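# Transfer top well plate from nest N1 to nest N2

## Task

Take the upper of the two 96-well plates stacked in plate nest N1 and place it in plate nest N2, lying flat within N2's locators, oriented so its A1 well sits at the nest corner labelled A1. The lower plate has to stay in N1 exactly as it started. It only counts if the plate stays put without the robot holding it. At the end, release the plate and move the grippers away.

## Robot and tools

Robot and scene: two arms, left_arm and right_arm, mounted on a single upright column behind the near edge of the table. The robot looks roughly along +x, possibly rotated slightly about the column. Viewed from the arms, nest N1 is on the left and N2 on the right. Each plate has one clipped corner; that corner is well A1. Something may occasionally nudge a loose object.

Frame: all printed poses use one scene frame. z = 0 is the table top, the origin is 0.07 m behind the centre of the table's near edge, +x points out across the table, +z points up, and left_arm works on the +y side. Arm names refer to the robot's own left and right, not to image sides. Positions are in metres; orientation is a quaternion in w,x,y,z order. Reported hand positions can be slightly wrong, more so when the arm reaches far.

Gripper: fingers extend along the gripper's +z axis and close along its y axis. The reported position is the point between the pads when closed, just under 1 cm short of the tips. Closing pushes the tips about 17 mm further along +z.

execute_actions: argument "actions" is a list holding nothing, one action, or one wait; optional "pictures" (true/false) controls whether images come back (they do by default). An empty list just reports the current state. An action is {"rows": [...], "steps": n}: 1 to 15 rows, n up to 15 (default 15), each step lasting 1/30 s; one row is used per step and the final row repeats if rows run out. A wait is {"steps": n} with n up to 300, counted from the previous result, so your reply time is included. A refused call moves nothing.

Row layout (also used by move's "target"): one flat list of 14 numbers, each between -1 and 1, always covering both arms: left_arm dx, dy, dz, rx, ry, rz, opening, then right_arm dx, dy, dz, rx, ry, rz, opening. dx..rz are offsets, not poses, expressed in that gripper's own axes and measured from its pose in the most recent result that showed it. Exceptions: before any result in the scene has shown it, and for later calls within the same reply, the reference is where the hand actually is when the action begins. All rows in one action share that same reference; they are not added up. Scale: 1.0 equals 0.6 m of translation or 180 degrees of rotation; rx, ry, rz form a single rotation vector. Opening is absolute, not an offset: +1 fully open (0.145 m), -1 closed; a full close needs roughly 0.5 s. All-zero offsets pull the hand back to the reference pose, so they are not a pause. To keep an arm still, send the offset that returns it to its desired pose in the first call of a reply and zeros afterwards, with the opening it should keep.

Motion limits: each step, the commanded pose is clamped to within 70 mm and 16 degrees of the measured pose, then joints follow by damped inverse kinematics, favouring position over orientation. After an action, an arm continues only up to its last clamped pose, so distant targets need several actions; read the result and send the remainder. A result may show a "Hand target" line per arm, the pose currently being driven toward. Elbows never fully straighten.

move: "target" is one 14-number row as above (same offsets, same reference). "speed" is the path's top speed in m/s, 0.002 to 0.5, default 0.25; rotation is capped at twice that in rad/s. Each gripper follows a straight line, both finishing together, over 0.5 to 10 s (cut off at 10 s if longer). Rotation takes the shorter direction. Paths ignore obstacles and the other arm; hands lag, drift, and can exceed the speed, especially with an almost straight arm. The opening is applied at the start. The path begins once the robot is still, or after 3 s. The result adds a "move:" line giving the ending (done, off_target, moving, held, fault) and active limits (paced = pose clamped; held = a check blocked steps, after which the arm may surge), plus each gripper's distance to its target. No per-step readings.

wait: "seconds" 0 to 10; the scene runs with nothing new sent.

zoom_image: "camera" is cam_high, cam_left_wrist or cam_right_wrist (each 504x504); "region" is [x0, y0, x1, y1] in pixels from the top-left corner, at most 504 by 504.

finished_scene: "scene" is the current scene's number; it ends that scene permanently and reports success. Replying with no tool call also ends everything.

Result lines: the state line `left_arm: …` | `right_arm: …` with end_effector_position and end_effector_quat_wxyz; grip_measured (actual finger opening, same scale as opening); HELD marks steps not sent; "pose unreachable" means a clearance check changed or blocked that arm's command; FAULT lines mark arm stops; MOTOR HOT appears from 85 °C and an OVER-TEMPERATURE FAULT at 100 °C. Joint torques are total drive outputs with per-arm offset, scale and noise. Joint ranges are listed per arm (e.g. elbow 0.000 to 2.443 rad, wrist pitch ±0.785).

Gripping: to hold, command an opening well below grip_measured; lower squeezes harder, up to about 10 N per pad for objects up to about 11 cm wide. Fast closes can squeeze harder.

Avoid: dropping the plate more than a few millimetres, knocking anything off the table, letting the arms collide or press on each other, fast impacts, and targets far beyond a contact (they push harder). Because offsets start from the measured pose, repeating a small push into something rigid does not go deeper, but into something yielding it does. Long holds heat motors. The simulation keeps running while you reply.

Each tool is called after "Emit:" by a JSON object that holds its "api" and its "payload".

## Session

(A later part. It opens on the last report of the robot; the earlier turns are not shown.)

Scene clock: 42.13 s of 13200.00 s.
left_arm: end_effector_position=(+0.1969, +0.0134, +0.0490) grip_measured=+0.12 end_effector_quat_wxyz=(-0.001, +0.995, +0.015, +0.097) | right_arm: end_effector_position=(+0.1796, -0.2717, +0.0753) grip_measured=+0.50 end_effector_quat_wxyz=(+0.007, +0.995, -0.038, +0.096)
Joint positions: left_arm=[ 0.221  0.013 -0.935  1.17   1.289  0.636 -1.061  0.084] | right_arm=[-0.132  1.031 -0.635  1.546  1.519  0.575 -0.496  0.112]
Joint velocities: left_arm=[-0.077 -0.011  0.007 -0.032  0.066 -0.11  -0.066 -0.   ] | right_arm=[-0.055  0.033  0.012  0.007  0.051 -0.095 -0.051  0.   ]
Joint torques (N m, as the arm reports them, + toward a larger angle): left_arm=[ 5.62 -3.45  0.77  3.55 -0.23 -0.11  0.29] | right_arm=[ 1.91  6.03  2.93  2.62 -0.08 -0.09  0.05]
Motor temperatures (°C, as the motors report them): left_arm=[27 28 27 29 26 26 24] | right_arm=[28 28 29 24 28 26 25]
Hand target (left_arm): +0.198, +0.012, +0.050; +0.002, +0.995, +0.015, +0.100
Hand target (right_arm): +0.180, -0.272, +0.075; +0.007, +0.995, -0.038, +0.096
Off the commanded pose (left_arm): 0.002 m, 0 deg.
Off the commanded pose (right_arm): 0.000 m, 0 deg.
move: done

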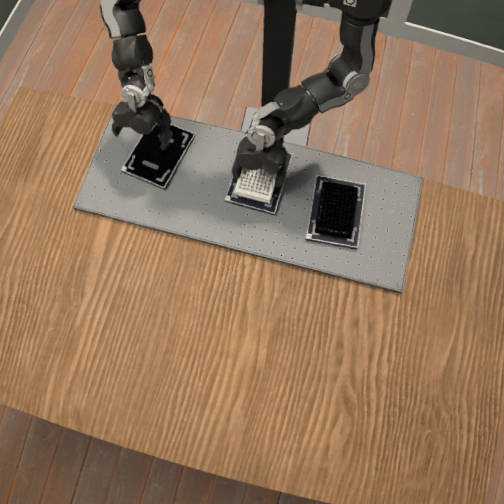

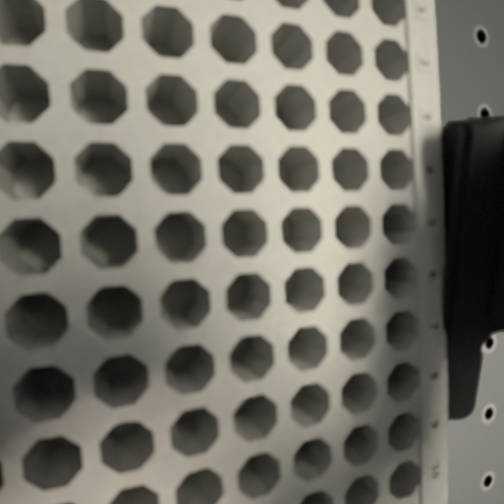

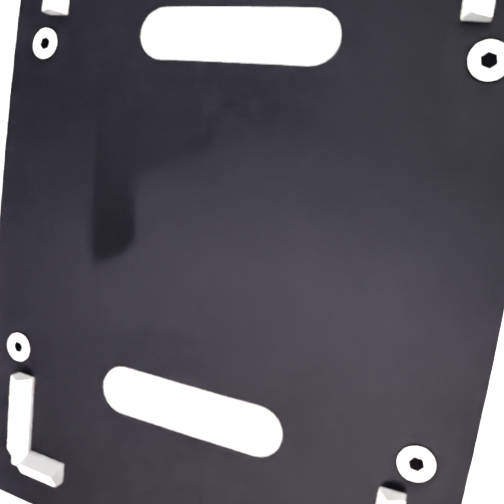

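Emit:
{"api": "move", "payload": {"target": [0,0.003,0.012,0,0,0,-0.2,0,0,0,0,0,0,0.5], "speed": 0.006}}

Emit:
{"api": "zoom_image", "payload": {"camera": "cam_high", "region": [215, 140, 300, 225]}}

Scene clock: 45.07 s of 13200.00 s.
left_arm: end_effector_position=(+0.1967, +0.0137, +0.0414) grip_measured=+0.12 end_effector_quat_wxyz=(-0.005, +0.995, +0.016, +0.094) | right_arm: end_effector_position=(+0.1796, -0.2717, +0.0753) grip_measured=+0.50 end_effector_quat_wxyz=(+0.007, +0.995, -0.038, +0.096)
Joint positions: left_arm=[ 0.229 -0.002 -0.936  1.116  1.267  0.626 -1.029  0.084] | right_arm=[-0.132  1.031 -0.635  1.546  1.519  0.575 -0.496  0.112]
Joint velocities: left_arm=[-0.055 -0.033  0.007  0.007  0.066  0.022 -0.007 -0.   ] | right_arm=[ 0.099 -0.011  0.007 -0.007  0.022 -0.022 -0.037 -0.   ]
Joint torques (N m, as the arm reports them, + toward a larger angle): left_arm=[ 5.92 -3.59  0.65  3.3  -0.26 -0.14  0.32] | right_arm=[ 2.01  6.07  2.91  2.6  -0.08 -0.1   0.04]
Motor temperatures (°C, as the motors report them): left_arm=[27 28 27 29 26 26 24] | right_arm=[28 28 29 24 28 26 25]
Hand target (left_arm): +0.198, +0.012, +0.042; -0.001, +0.995, +0.015, +0.097
Hand target (right_arm): +0.180, -0.272, +0.075; +0.007, +0.995, -0.038, +0.096
Off the commanded pose (left_arm): 0.003 m, 1 deg.
Off the commanded pose (right_arm): 0.000 m, 0 deg.
move: done

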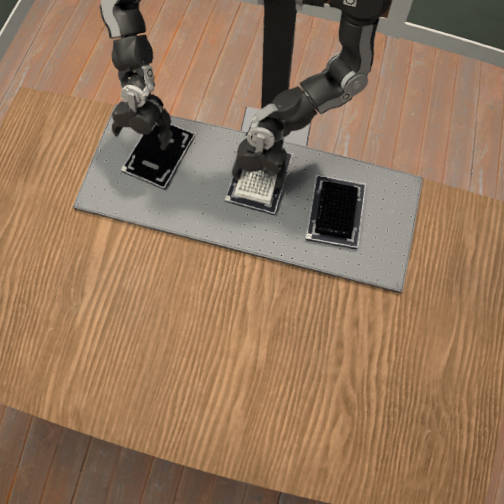

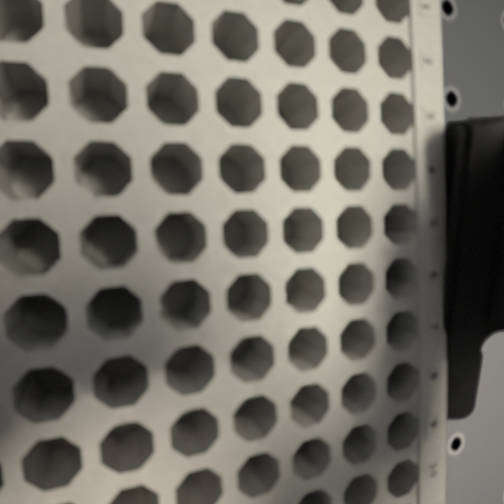

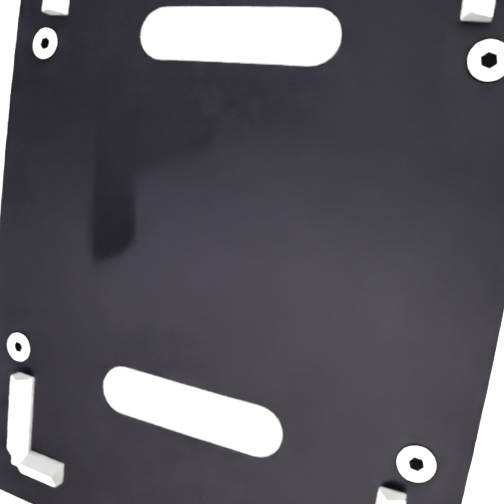

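Region (215, 140, 300, 225) of cam_high's 504x504 image, scaled by 5.929, with more detail than that image has.

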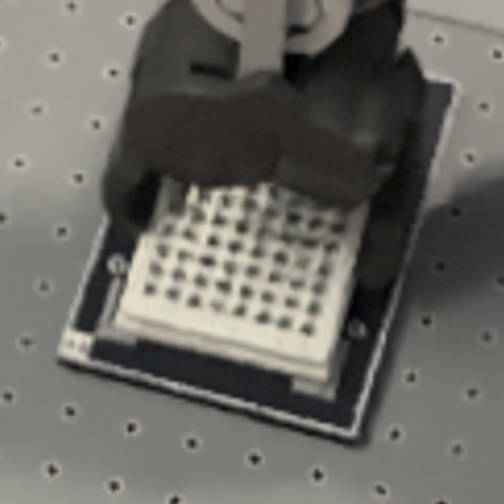

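Emit:
{"api": "move", "payload": {"target": [0,0,0,0,0,0,0.4,0,0,0,0,0,0,0.5], "speed": 0.01}}

Emit:
{"api": "move", "payload": {"target": [0.01,0,-0.055,0,0,0,0.4,0,0,0,0,0,0,0.5], "speed": 0.05}}

Emit:
{"api": "move", "payload": {"target": [-0.05,-0.58,-0.06,0,0.03,0,0.4,0,-0.22,0,0,0,0,0.5], "speed": 0.2}}

Emit:
{"api": "zoom_image", "payload": {"camera": "cam_high", "region": [215, 135, 305, 225]}}

Scene clock: 47.07 s of 13200.00 s.
left_arm: end_effector_position=(+0.1967, +0.0137, +0.0414) grip_measured=+0.40 end_effector_quat_wxyz=(-0.005, +0.995, +0.016, +0.094) | right_arm: end_effector_position=(+0.1796, -0.2717, +0.0753) grip_measured=+0.50 end_effector_quat_wxyz=(+0.007, +0.995, -0.038, +0.096)
Joint positions: left_arm=[ 0.229 -0.002 -0.936  1.116  1.267  0.626 -1.029  0.105] | right_arm=[-0.132  1.031 -0.635  1.546  1.519  0.575 -0.496  0.112]
Joint velocities: left_arm=[-0.055  0.011  0.002 -0.002 -0.007 -0.007 -0.007 -0.   ] | right_arm=[-0.011 -0.055 -0.012  0.007 -0.022 -0.037  0.081  0.   ]
Joint torques (N m, as the arm reports them, + toward a larger angle): left_arm=[ 4.92 -2.79  1.06  3.99 -0.19  0.    0.07] | right_arm=[ 1.94  6.03  2.87  2.65 -0.09 -0.1   0.04]
Motor temperatures (°C, as the motors report them): left_arm=[27 28 27 29 26 26 24] | right_arm=[28 28 29 24 28 26 25]
Hand target (left_arm): +0.197, +0.014, +0.041; -0.005, +0.995, +0.016, +0.094
Hand target (right_arm): +0.180, -0.272, +0.075; +0.007, +0.995, -0.038, +0.096
Off the commanded pose (left_arm): 0.000 m, 0 deg.
Off the commanded pose (right_arm): 0.000 m, 0 deg.
move: done

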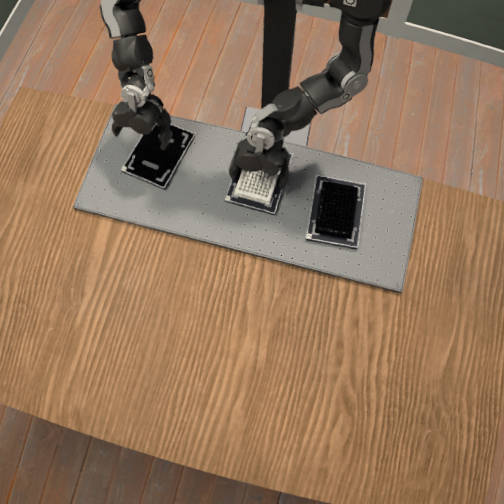

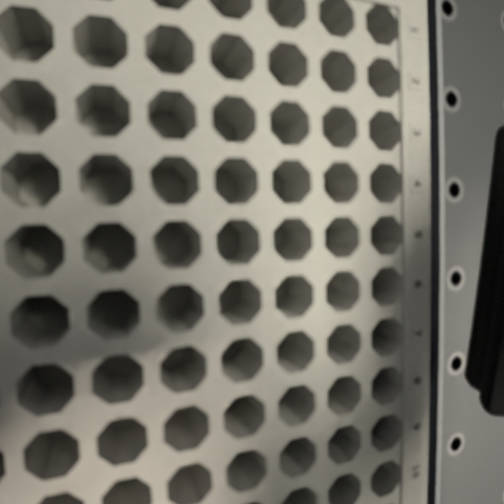

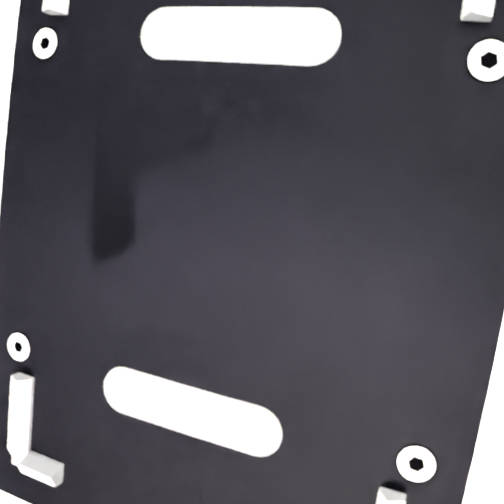

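Scene clock: 47.97 s of 13200.00 s.
left_arm: end_effector_position=(+0.1968, +0.0121, +0.0750) grip_measured=+0.40 end_effector_quat_wxyz=(-0.002, +0.995, +0.015, +0.096) | right_arm: end_effector_position=(+0.1796, -0.2717, +0.0753) grip_measured=+0.50 end_effector_quat_wxyz=(+0.007, +0.995, -0.038, +0.096)
Joint positions: left_arm=[ 0.188  0.012 -0.878  1.314  1.335  0.713 -1.204  0.105] | right_arm=[-0.132  1.031 -0.635  1.546  1.519  0.575 -0.496  0.112]
Joint velocities: left_arm=[-0.077 -0.011 -0.002 -0.017 -0.022 -0.051 -0.037  0.   ] | right_arm=[ 0.033 -0.033 -0.002 -0.012  0.051 -0.007  0.007 -0.   ]
Joint torques (N m, as the arm reports them, + toward a larger angle): left_arm=[ 4.51 -2.43  1.28  4.58 -0.1   0.13 -0.13] | right_arm=[ 1.95  6.03  2.89  2.6  -0.09 -0.1   0.04]
Motor temperatures (°C, as the motors report them): left_arm=[27 28 27 29 26 26 24] | right_arm=[28 28 29 24 28 26 25]
Hand target (left_arm): +0.196, +0.013, +0.075; -0.005, +0.995, +0.015, +0.094
Hand target (right_arm): +0.180, -0.272, +0.075; +0.007, +0.995, -0.038, +0.096
Off the commanded pose (left_arm): 0.001 m, 0 deg.
Off the commanded pose (right_arm): 0.000 m, 0 deg.
move: done

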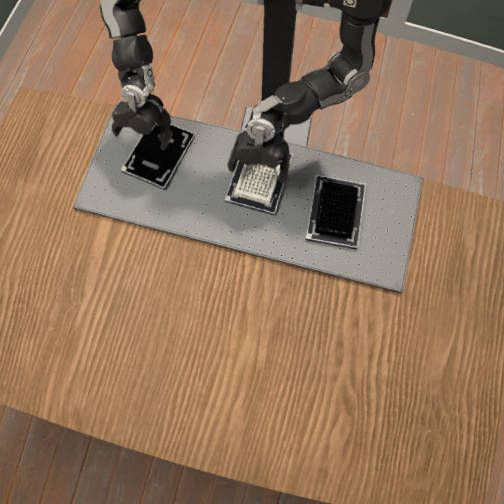

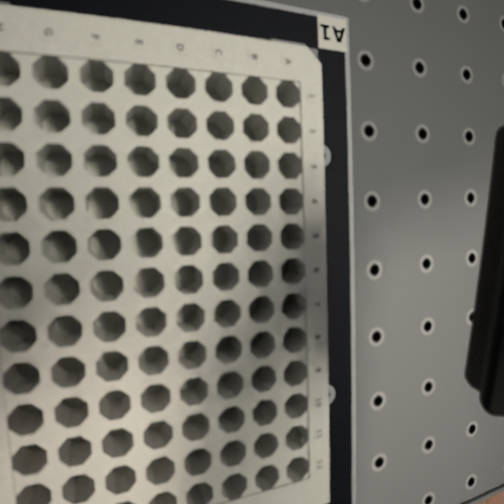

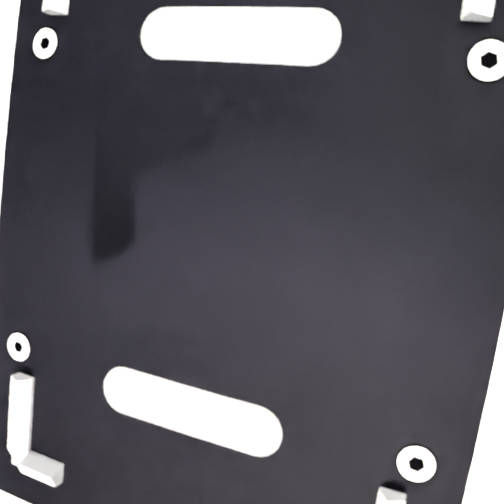

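Scene clock: 50.13 s of 13200.00 s.
left_arm: end_effector_position=(+0.1463, +0.3616, +0.1019) grip_measured=+0.40 end_effector_quat_wxyz=(-0.006, +0.990, +0.025, +0.140) | right_arm: end_effector_position=(+0.1874, -0.1399, +0.0745) grip_measured=+0.50 end_effector_quat_wxyz=(+0.001, +0.995, -0.043, +0.094)
Joint positions: left_arm=[-0.08   1.241 -0.694  1.422  1.319  0.505 -0.052  0.105] | right_arm=[-0.015  0.591 -0.694  1.653  1.537  0.627 -1.025  0.112]
Joint velocities: left_arm=[-0.033 -0.055 -0.002  0.002  0.022 -0.037 -0.066  0.   ] | right_arm=[-0.011 -0.077  0.007 -0.027 -0.081  0.095 -0.007  0.   ]
Joint torques (N m, as the arm reports them, + toward a larger angle): left_arm=[ 2.81  6.47  2.98  0.96 -0.15 -0.22  0.25] | right_arm=[ 2.53  2.33  1.61  3.39 -0.18  0.03 -0.13]
Motor temperatures (°C, as the motors report them): left_arm=[26 28 27 29 26 26 24] | right_arm=[28 28 29 24 28 26 25]
Hand target (left_arm): +0.146, +0.360, +0.101; -0.002, +0.990, +0.024, +0.140
Hand target (right_arm): +0.187, -0.142, +0.073; +0.007, +0.995, -0.042, +0.092
Off the commanded pose (left_arm): 0.006 m, 1 deg.
Off the commanded pose (right_arm): 0.002 m, 1 deg.
move: off_target (left_arm)

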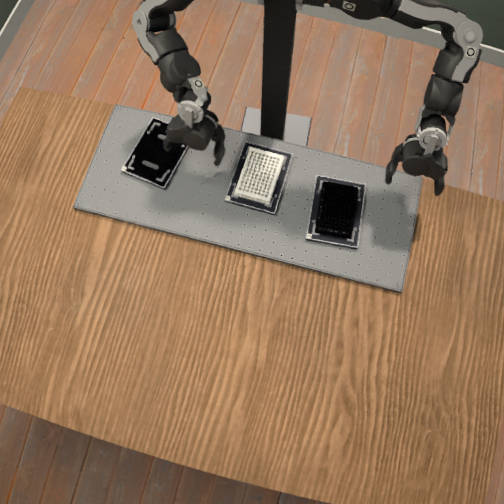

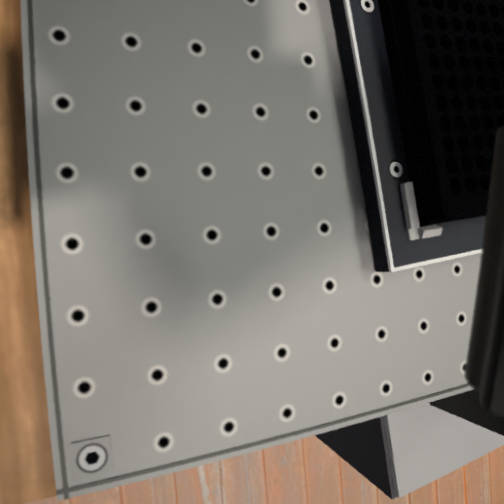

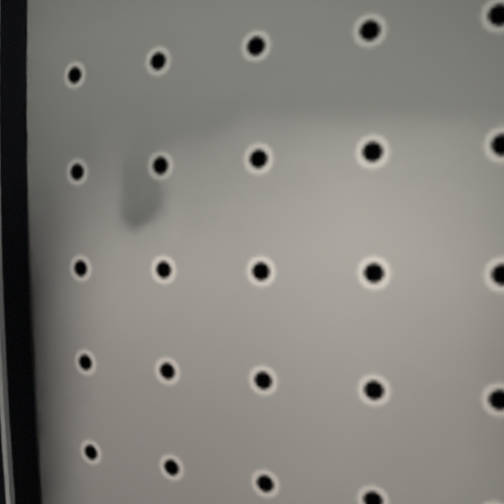

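Region (215, 135, 305, 225) of cam_high's 504x504 image, scaled by 5.600, with more detail than that image has.

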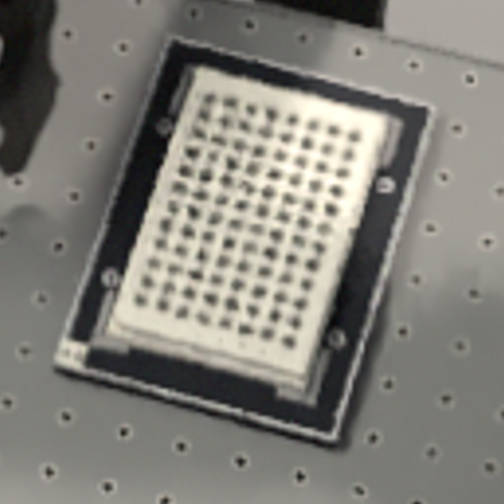

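Emit:
{"api": "move", "payload": {"target": [0,0,0,0,0,0,0.4,-0.022,-0.254,0.017,0,0,-0.008,0.5], "speed": 0.1}}

Emit:
{"api": "zoom_image", "payload": {"camera": "cam_high", "region": [215, 135, 305, 225]}}

Scene clock: 52.93 s of 13200.00 s.
left_arm: end_effector_position=(+0.1463, +0.3616, +0.1019) grip_measured=+0.40 end_effector_quat_wxyz=(-0.006, +0.990, +0.025, +0.140) | right_arm: end_effector_position=(+0.1859, +0.0142, +0.0617) grip_measured=+0.50 end_effector_quat_wxyz=(-0.003, +0.995, -0.032, +0.090)
Joint positions: left_arm=[-0.08   1.241 -0.694  1.422  1.319  0.505 -0.052  0.105] | right_arm=[ 0.139  0.011 -0.854  1.291  1.351  0.533 -1.216  0.112]
Joint velocities: left_arm=[-0.055 -0.011  0.002 -0.002 -0.066  0.066  0.051  0.   ] | right_arm=[-0.055  0.011 -0.002 -0.002 -0.007 -0.022  0.051 -0.   ]
Joint torques (N m, as the arm reports them, + toward a larger angle): left_arm=[ 3.5   6.81  3.3   0.93 -0.11 -0.11  0.04] | right_arm=[ 2.98 -2.96  0.93  3.86 -0.22 -0.1  -0.07]
Motor temperatures (°C, as the motors report them): left_arm=[26 28 27 29 26 26 24] | right_arm=[28 27 29 24 28 26 25]
Hand target (left_arm): +0.146, +0.362, +0.102; -0.006, +0.990, +0.025, +0.140
Hand target (right_arm): +0.186, +0.012, +0.060; +0.002, +0.995, -0.034, +0.089
Off the commanded pose (left_arm): 0.000 m, 0 deg.
Off the commanded pose (right_arm): 0.004 m, 1 deg.
move: off_target (right_arm)

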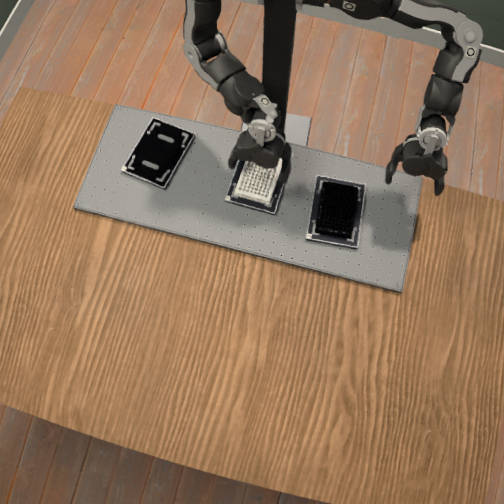

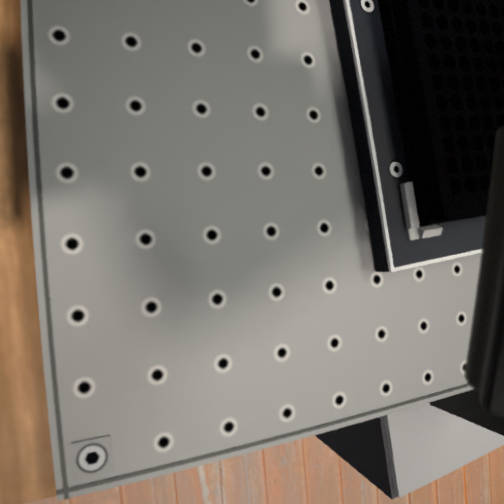

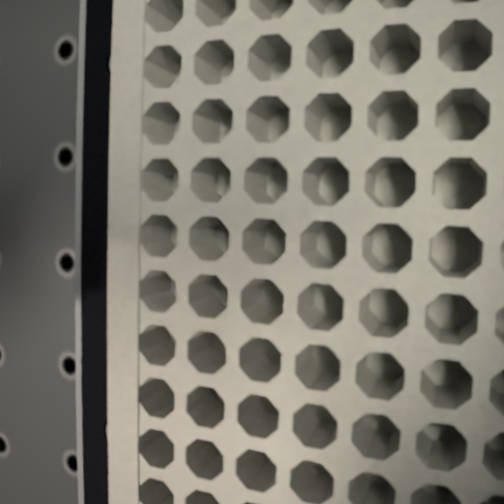

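Region (215, 135, 305, 225) of cam_high's 504x504 image, scaled by 5.600, with more detail than that image has.

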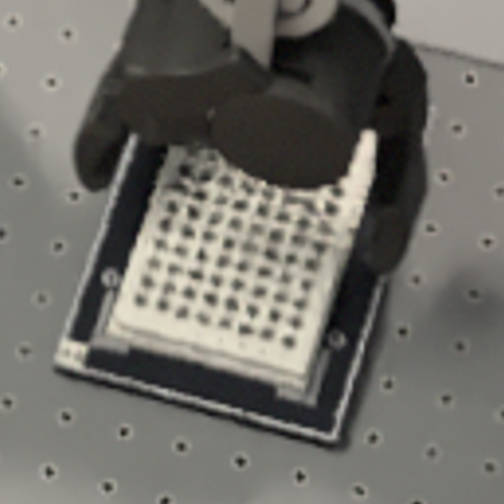

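Descend to z≈0.038, y +3 mm.

Emit:
{"api": "move", "payload": {"target": [0,0,0,0,0,0,0.4,-0.004,-0.005,0.039,-0.003,0,0.004,0.4], "speed": 0.02}}

Emit:
{"api": "move", "payload": {"target": [0,0,0,0,0,0,0.4,0,0,0,0,0,0,0.24], "speed": 0.02}}

Emit:
{"api": "zoom_image", "payload": {"camera": "cam_high", "region": [215, 135, 305, 225]}}

Scene clock: 55.40 s of 13200.00 s.
left_arm: end_effector_position=(+0.1463, +0.3616, +0.1019) grip_measured=+0.40 end_effector_quat_wxyz=(-0.006, +0.990, +0.025, +0.140) | right_arm: end_effector_position=(+0.1879, +0.0170, +0.0387) grip_measured=+0.40 end_effector_quat_wxyz=(+0.002, +0.995, -0.040, +0.089)
Joint positions: left_arm=[-0.08   1.241 -0.694  1.422  1.319  0.505 -0.052  0.105] | right_arm=[ 0.172 -0.028 -0.869  1.125  1.304  0.478 -1.108  0.105]
Joint velocities: left_arm=[-0.055 -0.033 -0.007 -0.017 -0.022  0.007  0.022 -0.   ] | right_arm=[ 0.011  0.011 -0.012  0.017  0.037 -0.022  0.022  0.   ]
Joint torques (N m, as the arm reports them, + toward a larger angle): left_arm=[ 3.39  6.76  3.4   0.98 -0.12 -0.13  0.05] | right_arm=[ 3.34 -3.81  0.39  3.79 -0.21 -0.13  0.2 ]
Motor temperatures (°C, as the motors report them): left_arm=[26 29 27 29 26 26 24] | right_arm=[28 27 29 24 28 26 25]
Hand target (left_arm): +0.146, +0.362, +0.102; -0.006, +0.990, +0.025, +0.140
Hand target (right_arm): +0.188, +0.018, +0.038; +0.001, +0.995, -0.040, +0.089
Off the commanded pose (left_arm): 0.000 m, 0 deg.
Off the commanded pose (right_arm): 0.001 m, 0 deg.
move: done

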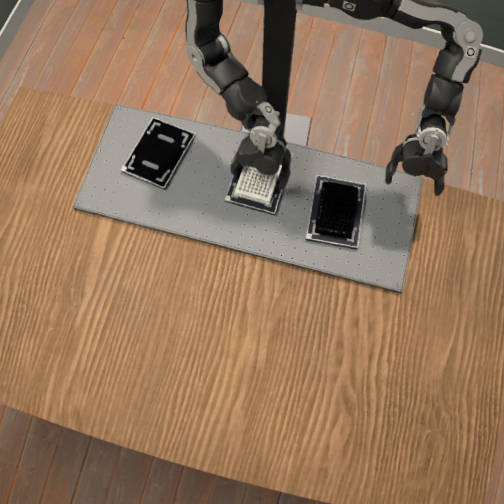

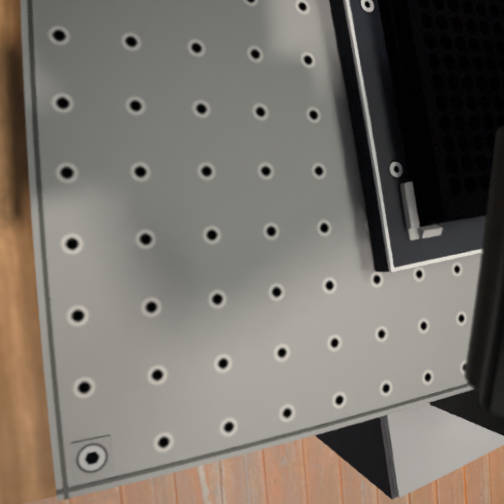

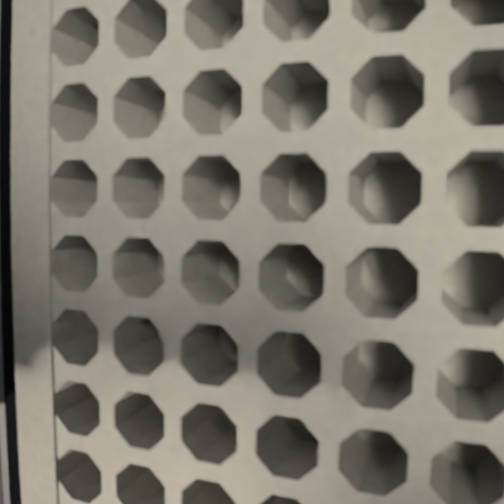

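Scene clock: 55.90 s of 13200.00 s.
left_arm: end_effector_position=(+0.1463, +0.3616, +0.1019) grip_measured=+0.40 end_effector_quat_wxyz=(-0.006, +0.990, +0.025, +0.140) | right_arm: end_effector_position=(+0.1879, +0.0169, +0.0387) grip_measured=+0.24 end_effector_quat_wxyz=(+0.002, +0.995, -0.040, +0.089)
Joint positions: left_arm=[-0.08   1.241 -0.694  1.422  1.319  0.505 -0.052  0.105] | right_arm=[ 0.172 -0.028 -0.869  1.125  1.303  0.478 -1.108  0.093]
Joint velocities: left_arm=[ 0.055 -0.077 -0.012 -0.007 -0.037  0.037 -0.066 -0.   ] | right_arm=[ 0.033 -0.011 -0.002  0.002 -0.007  0.066 -0.051 -0.   ]
Joint torques (N m, as the arm reports them, + toward a larger angle): left_arm=[ 3.41  6.74  3.33  0.86 -0.1  -0.13  0.06] | right_arm=[ 3.27 -3.47  0.67  4.7  -0.17 -0.05  0.04]
Motor temperatures (°C, as the motors report them): left_arm=[26 29 27 29 26 26 24] | right_arm=[28 27 29 24 28 26 25]
Hand target (left_arm): +0.146, +0.362, +0.102; -0.006, +0.990, +0.025, +0.140
Hand target (right_arm): +0.188, +0.017, +0.039; +0.002, +0.995, -0.040, +0.089
Off the commanded pose (left_arm): 0.000 m, 0 deg.
Off the commanded pose (right_arm): 0.000 m, 0 deg.
move: done

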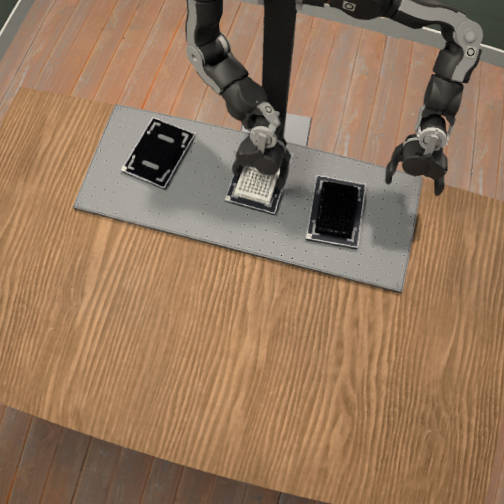

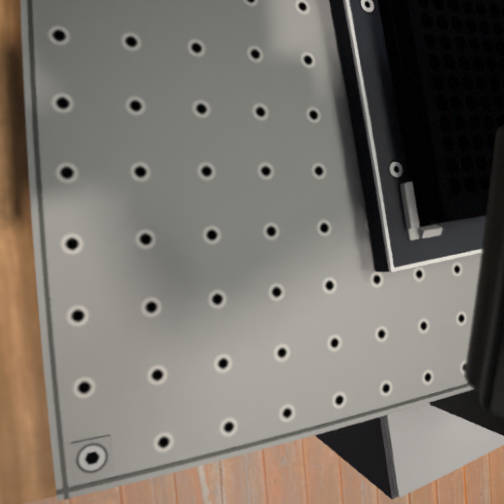

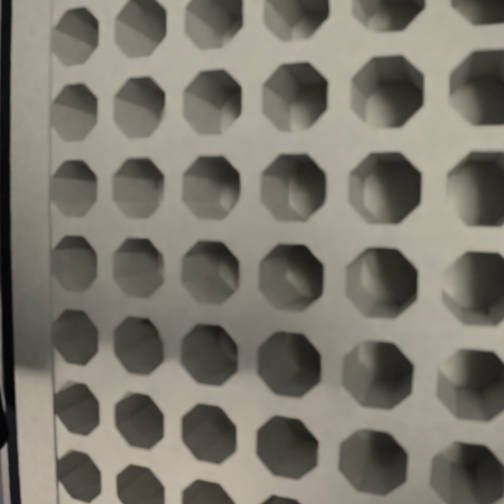

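Region (215, 135, 305, 225) of cam_high's 504x504 image, scaled by 5.600, with more detail than that image has.

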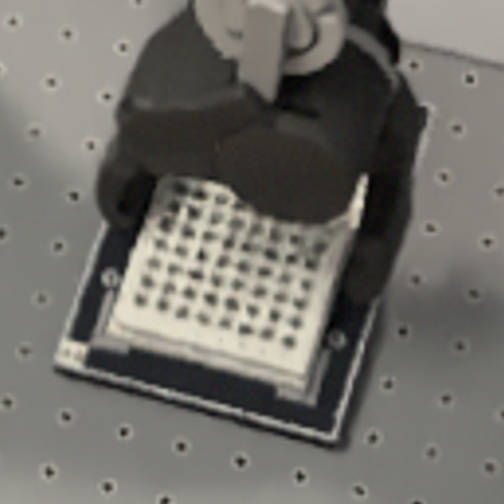

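Looks centred. Down 1.5 mm, close, small lift.

Emit:
{"api": "move", "payload": {"target": [0,0,0,0,0,0,0.4,0,0,0.003,0,0,0,0.24], "speed": 0.005}}

Emit:
{"api": "move", "payload": {"target": [0,0,0,0,0,0,0.4,0,0,0,0,0,0,0], "speed": 0.01}}

Emit:
{"api": "move", "payload": {"target": [0,0,0,0,0,0,0.4,0.002,0,-0.01,0,0,0,-0.2], "speed": 0.008}}

Emit:
{"api": "zoom_image", "payload": {"camera": "cam_high", "region": [215, 135, 305, 225]}}

Scene clock: 58.47 s of 13200.00 s.
left_arm: end_effector_position=(+0.1463, +0.3616, +0.1019) grip_measured=+0.40 end_effector_quat_wxyz=(-0.006, +0.990, +0.025, +0.140) | right_arm: end_effector_position=(+0.1881, +0.0166, +0.0376) grip_measured=+0.24 end_effector_quat_wxyz=(+0.003, +0.995, -0.039, +0.089)
Joint positions: left_arm=[-0.08   1.241 -0.694  1.422  1.319  0.505 -0.052  0.105] | right_arm=[ 0.174 -0.03  -0.869  1.117  1.302  0.478 -1.104  0.093]
Joint velocities: left_arm=[-0.011 -0.011 -0.012 -0.007  0.037  0.022 -0.051  0.   ] | right_arm=[-0.143 -0.055  0.002  0.002 -0.022  0.022  0.007 -0.   ]
Joint torques (N m, as the arm reports them, + toward a larger angle): left_arm=[ 3.49  6.72  3.3   0.91 -0.11 -0.12  0.05] | right_arm=[ 3.47 -3.75  0.49  3.66 -0.23 -0.12  0.2 ]
Motor temperatures (°C, as the motors report them): left_arm=[26 29 27 28 26 26 24] | right_arm=[28 27 29 24 28 26 25]
Hand target (left_arm): +0.146, +0.362, +0.102; -0.006, +0.990, +0.025, +0.140
Hand target (right_arm): +0.188, +0.017, +0.037; +0.002, +0.995, -0.040, +0.089
Off the commanded pose (left_arm): 0.000 m, 0 deg.
Off the commanded pose (right_arm): 0.001 m, 0 deg.
move: done

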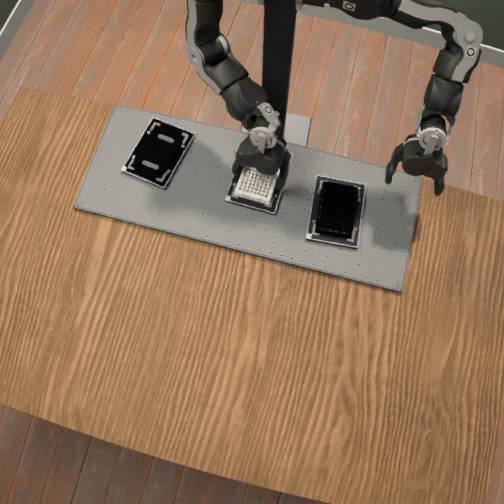

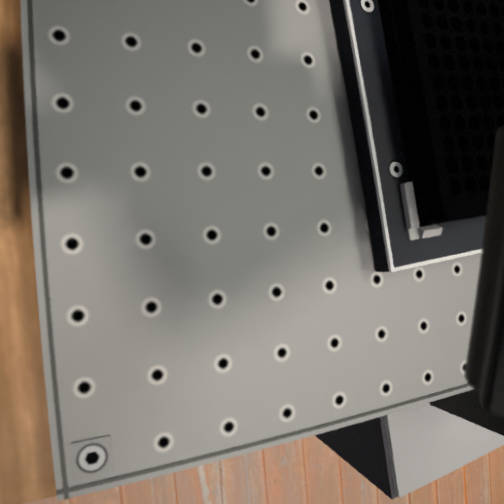

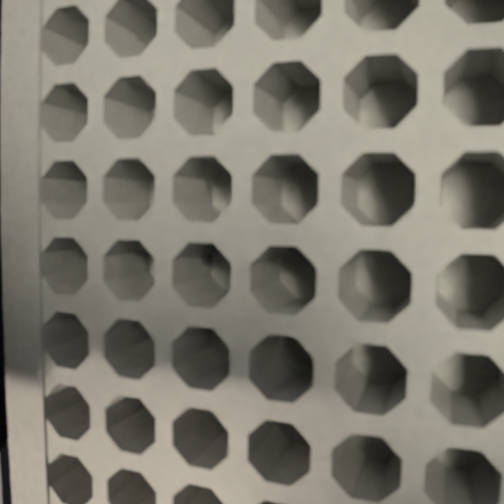

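Scene clock: 58.97 s of 13200.00 s.
left_arm: end_effector_position=(+0.1463, +0.3616, +0.1019) grip_measured=+0.40 end_effector_quat_wxyz=(-0.006, +0.990, +0.025, +0.140) | right_arm: end_effector_position=(+0.1881, +0.0146, +0.0378) grip_measured=+0.11 end_effector_quat_wxyz=(+0.009, +0.995, -0.039, +0.089)
Joint positions: left_arm=[-0.08   1.241 -0.694  1.422  1.319  0.505 -0.052  0.105] | right_arm=[ 0.174 -0.029 -0.869  1.118  1.301  0.48  -1.115  0.084]
Joint velocities: left_arm=[ 0.011 -0.011 -0.002 -0.012 -0.051 -0.007  0.051 -0.   ] | right_arm=[-0.077 -0.033 -0.017  0.012  0.037 -0.037 -0.051  0.   ]
Joint torques (N m, as the arm reports them, + toward a larger angle): left_arm=[ 3.39  6.82  3.38  0.88 -0.11 -0.12  0.08] | right_arm=[ 3.26 -3.56  0.72  4.54 -0.13 -0.11  0.33]
Motor temperatures (°C, as the motors report them): left_arm=[26 29 27 28 26 26 24] | right_arm=[28 27 29 24 28 26 25]
Hand target (left_arm): +0.146, +0.362, +0.102; -0.006, +0.990, +0.025, +0.140
Hand target (right_arm): +0.188, +0.016, +0.038; +0.003, +0.995, -0.039, +0.089
Off the commanded pose (left_arm): 0.000 m, 0 deg.
Off the commanded pose (right_arm): 0.002 m, 1 deg.
move: done

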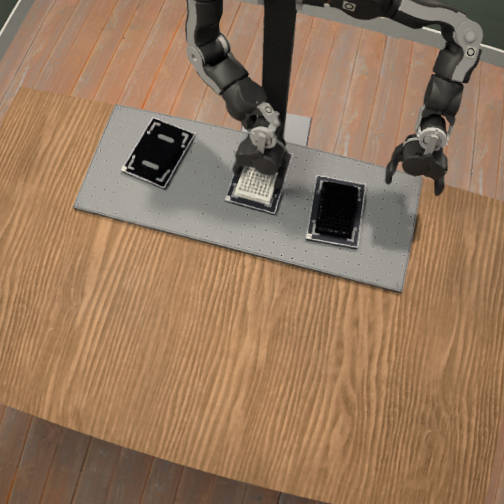

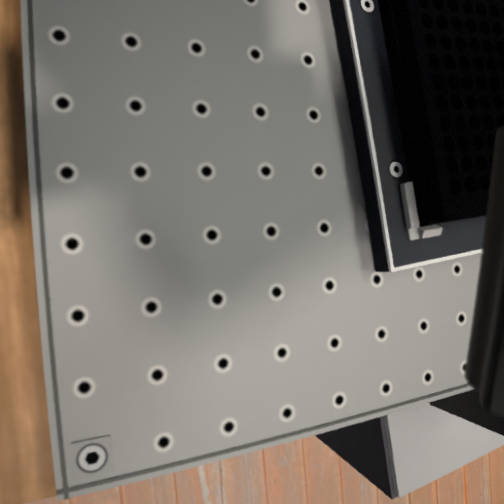

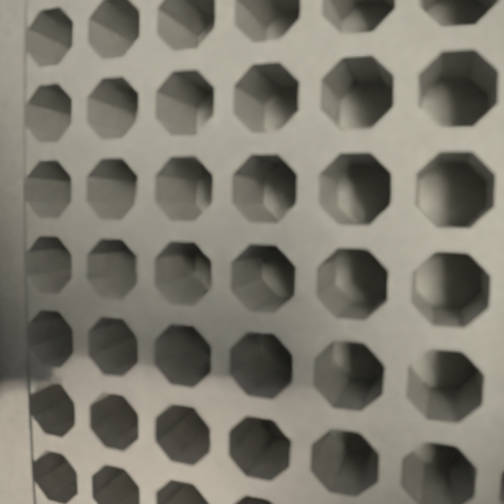

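Scene clock: 59.97 s of 13200.00 s.
left_arm: end_effector_position=(+0.1463, +0.3616, +0.1019) grip_measured=+0.40 end_effector_quat_wxyz=(-0.006, +0.990, +0.025, +0.140) | right_arm: end_effector_position=(+0.1891, +0.0165, +0.0443) grip_measured=+0.11 end_effector_quat_wxyz=(+0.005, +0.995, -0.039, +0.090)
Joint positions: left_arm=[-0.08   1.241 -0.694  1.422  1.319  0.505 -0.052  0.105] | right_arm=[ 0.172 -0.024 -0.869  1.155  1.316  0.488 -1.142  0.084]
Joint velocities: left_arm=[-0.011 -0.011 -0.017  0.007  0.051 -0.007 -0.007 -0.   ] | right_arm=[ 0.011  0.011  0.002 -0.002  0.022  0.007  0.037 -0.   ]
Joint torques (N m, as the arm reports them, + toward a larger angle): left_arm=[ 3.39  6.74  3.39  0.99 -0.1  -0.12  0.05] | right_arm=[ 2.71 -2.75  0.94  5.33 -0.11  0.05 -0.12]
Motor temperatures (°C, as the motors report them): left_arm=[26 29 27 28 26 26 24] | right_arm=[28 27 29 24 28 26 25]
Hand target (left_arm): +0.146, +0.362, +0.102; -0.006, +0.990, +0.025, +0.140
Hand target (right_arm): +0.188, +0.015, +0.044; +0.008, +0.995, -0.038, +0.088
Off the commanded pose (left_arm): 0.000 m, 0 deg.
Off the commanded pose (right_arm): 0.002 m, 0 deg.
move: done

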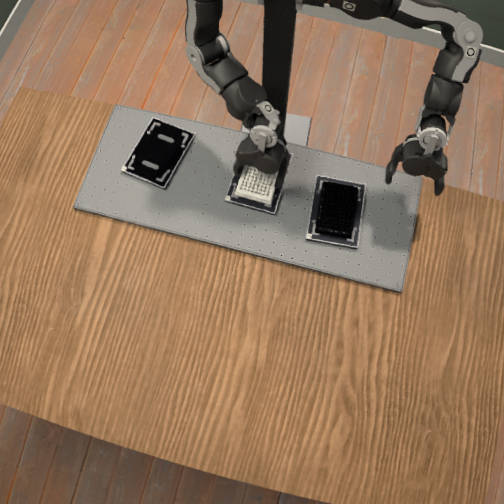

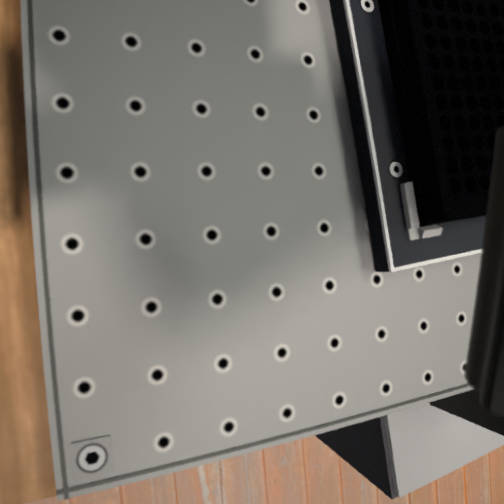

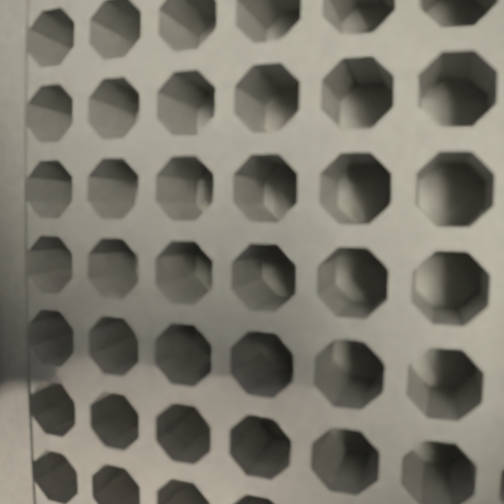

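Region (215, 135, 305, 225) of cam_high's 504x504 image, scaled by 5.600, with more detail than that image has.

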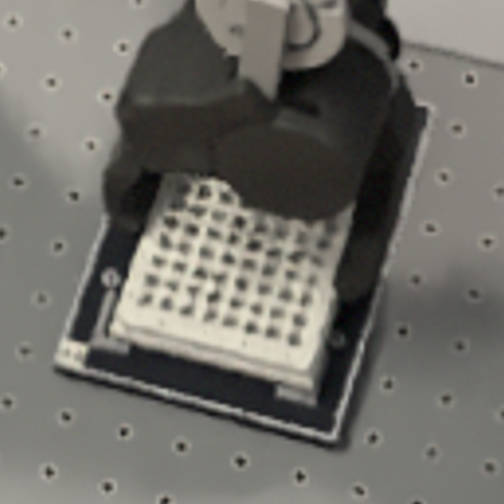

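Emit:
{"api": "move", "payload": {"target": [0,0,0,0,0,0,0.4,0.004,0,-0.02,0,0,0,-0.2], "speed": 0.02}}

Emit:
{"api": "move", "payload": {"target": [0,0,0,0,0,0,0.4,0.01,0.427,0,-0.01,0,0.039,-0.2], "speed": 0.08}}

Emit:
{"api": "zoom_image", "payload": {"camera": "cam_high", "region": [115, 112, 200, 197]}}

Scene clock: 61.87 s of 13200.00 s.
left_arm: end_effector_position=(+0.1463, +0.3616, +0.1019) grip_measured=+0.40 end_effector_quat_wxyz=(-0.006, +0.990, +0.025, +0.140) | right_arm: end_effector_position=(+0.1903, +0.0181, +0.0570) grip_measured=+0.11 end_effector_quat_wxyz=(+0.003, +0.995, -0.039, +0.092)
Joint positions: left_arm=[-0.08   1.241 -0.694  1.422  1.319  0.505 -0.052  0.105] | right_arm=[ 0.164 -0.016 -0.86   1.227  1.34   0.508 -1.2    0.084]
Joint velocities: left_arm=[-0.099  0.033 -0.012 -0.002 -0.022 -0.066 -0.037 -0.   ] | right_arm=[-0.077 -0.011  0.002  0.002  0.007 -0.007  0.007  0.   ]
Joint torques (N m, as the arm reports them, + toward a larger angle): left_arm=[ 3.54  6.71  3.38  0.91 -0.1  -0.12  0.07] | right_arm=[ 2.73 -2.73  0.98  5.28 -0.1   0.04 -0.13]
Motor temperatures (°C, as the motors report them): left_arm=[26 29 27 28 26 26 24] | right_arm=[28 27 29 25 28 26 25]
Hand target (left_arm): +0.146, +0.362, +0.102; -0.006, +0.990, +0.025, +0.140
Hand target (right_arm): +0.189, +0.016, +0.057; +0.006, +0.995, -0.038, +0.090
Off the commanded pose (left_arm): 0.000 m, 0 deg.
Off the commanded pose (right_arm): 0.002 m, 0 deg.
move: done

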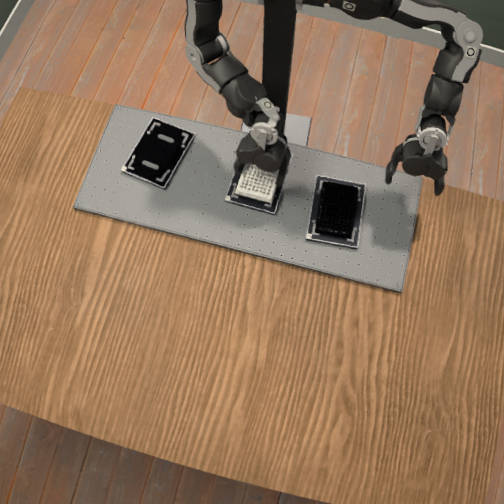

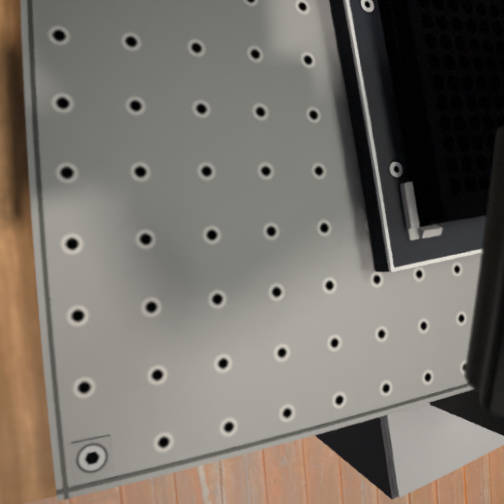

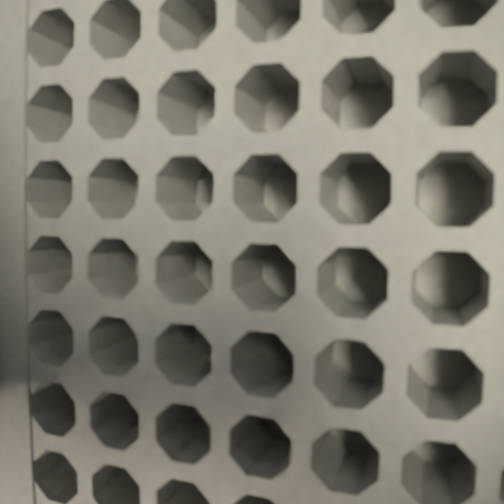

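Scene clock: 65.33 s of 13200.00 s.
left_arm: end_effector_position=(+0.1463, +0.3616, +0.1019) grip_measured=+0.40 end_effector_quat_wxyz=(-0.006, +0.990, +0.025, +0.140) | right_arm: end_effector_position=(+0.1854, -0.2376, +0.0623) grip_measured=+0.11 end_effector_quat_wxyz=(+0.017, +0.990, -0.094, +0.100)
Joint positions: left_arm=[-0.08   1.241 -0.694  1.422  1.319  0.505 -0.052  0.105] | right_arm=[-0.092  0.859 -0.63   1.537  1.562  0.543 -0.711  0.084]
Joint velocities: left_arm=[-0.077  0.011 -0.017  0.007  0.051  0.007 -0.066 -0.   ] | right_arm=[ 0.011  0.055 -0.012 -0.022  0.007 -0.066  0.007  0.   ]
Joint torques (N m, as the arm reports them, + toward a larger angle): left_arm=[ 3.41  6.81  3.37  0.97 -0.11 -0.1   0.05] | right_arm=[ 1.89  4.19  2.8   3.02 -0.07 -0.2   0.18]
Motor temperatures (°C, as the motors report them): left_arm=[26 30 28 28 26 26 24] | right_arm=[28 27 29 25 28 26 25]
Hand target (left_arm): +0.146, +0.362, +0.102; -0.006, +0.990, +0.025, +0.140
Hand target (right_arm): +0.185, -0.236, +0.062; +0.013, +0.990, -0.095, +0.100
Off the commanded pose (left_arm): 0.000 m, 0 deg.
Off the commanded pose (right_arm): 0.010 m, 1 deg.
move: off_target (right_arm)

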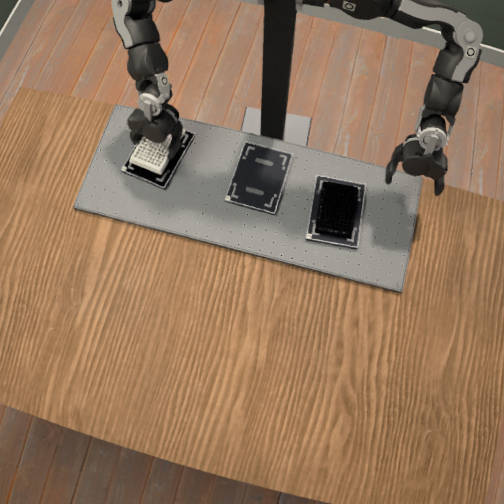

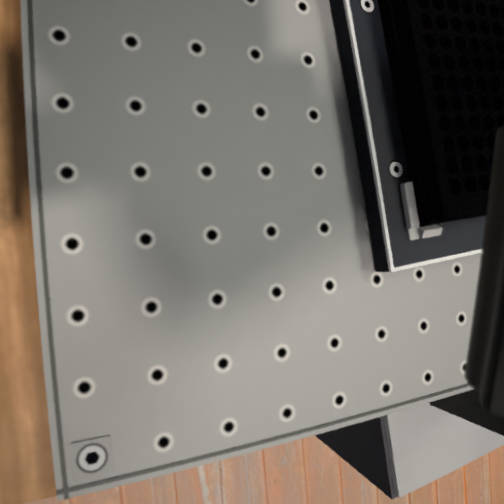

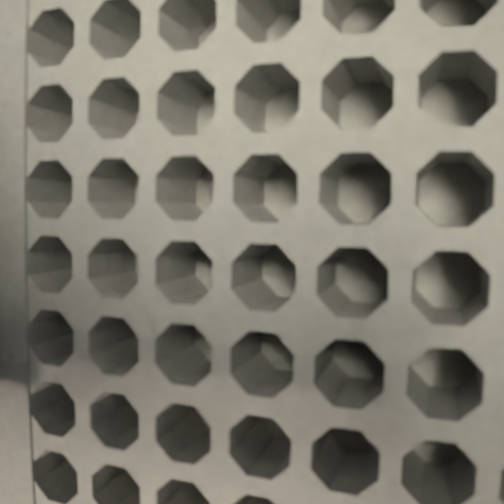

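Region (115, 112, 200, 197) of cam_high's 504x504 image, scaled by 5.929, with more detail than that image has.

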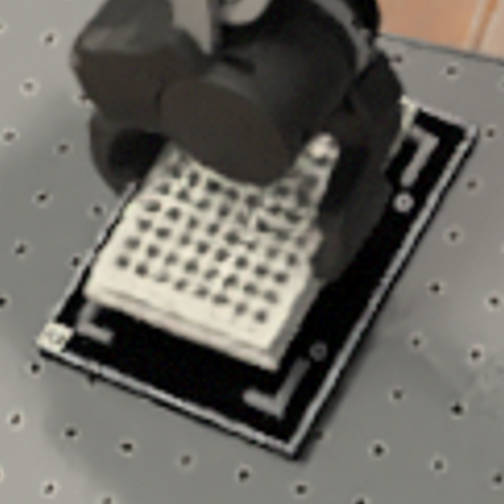

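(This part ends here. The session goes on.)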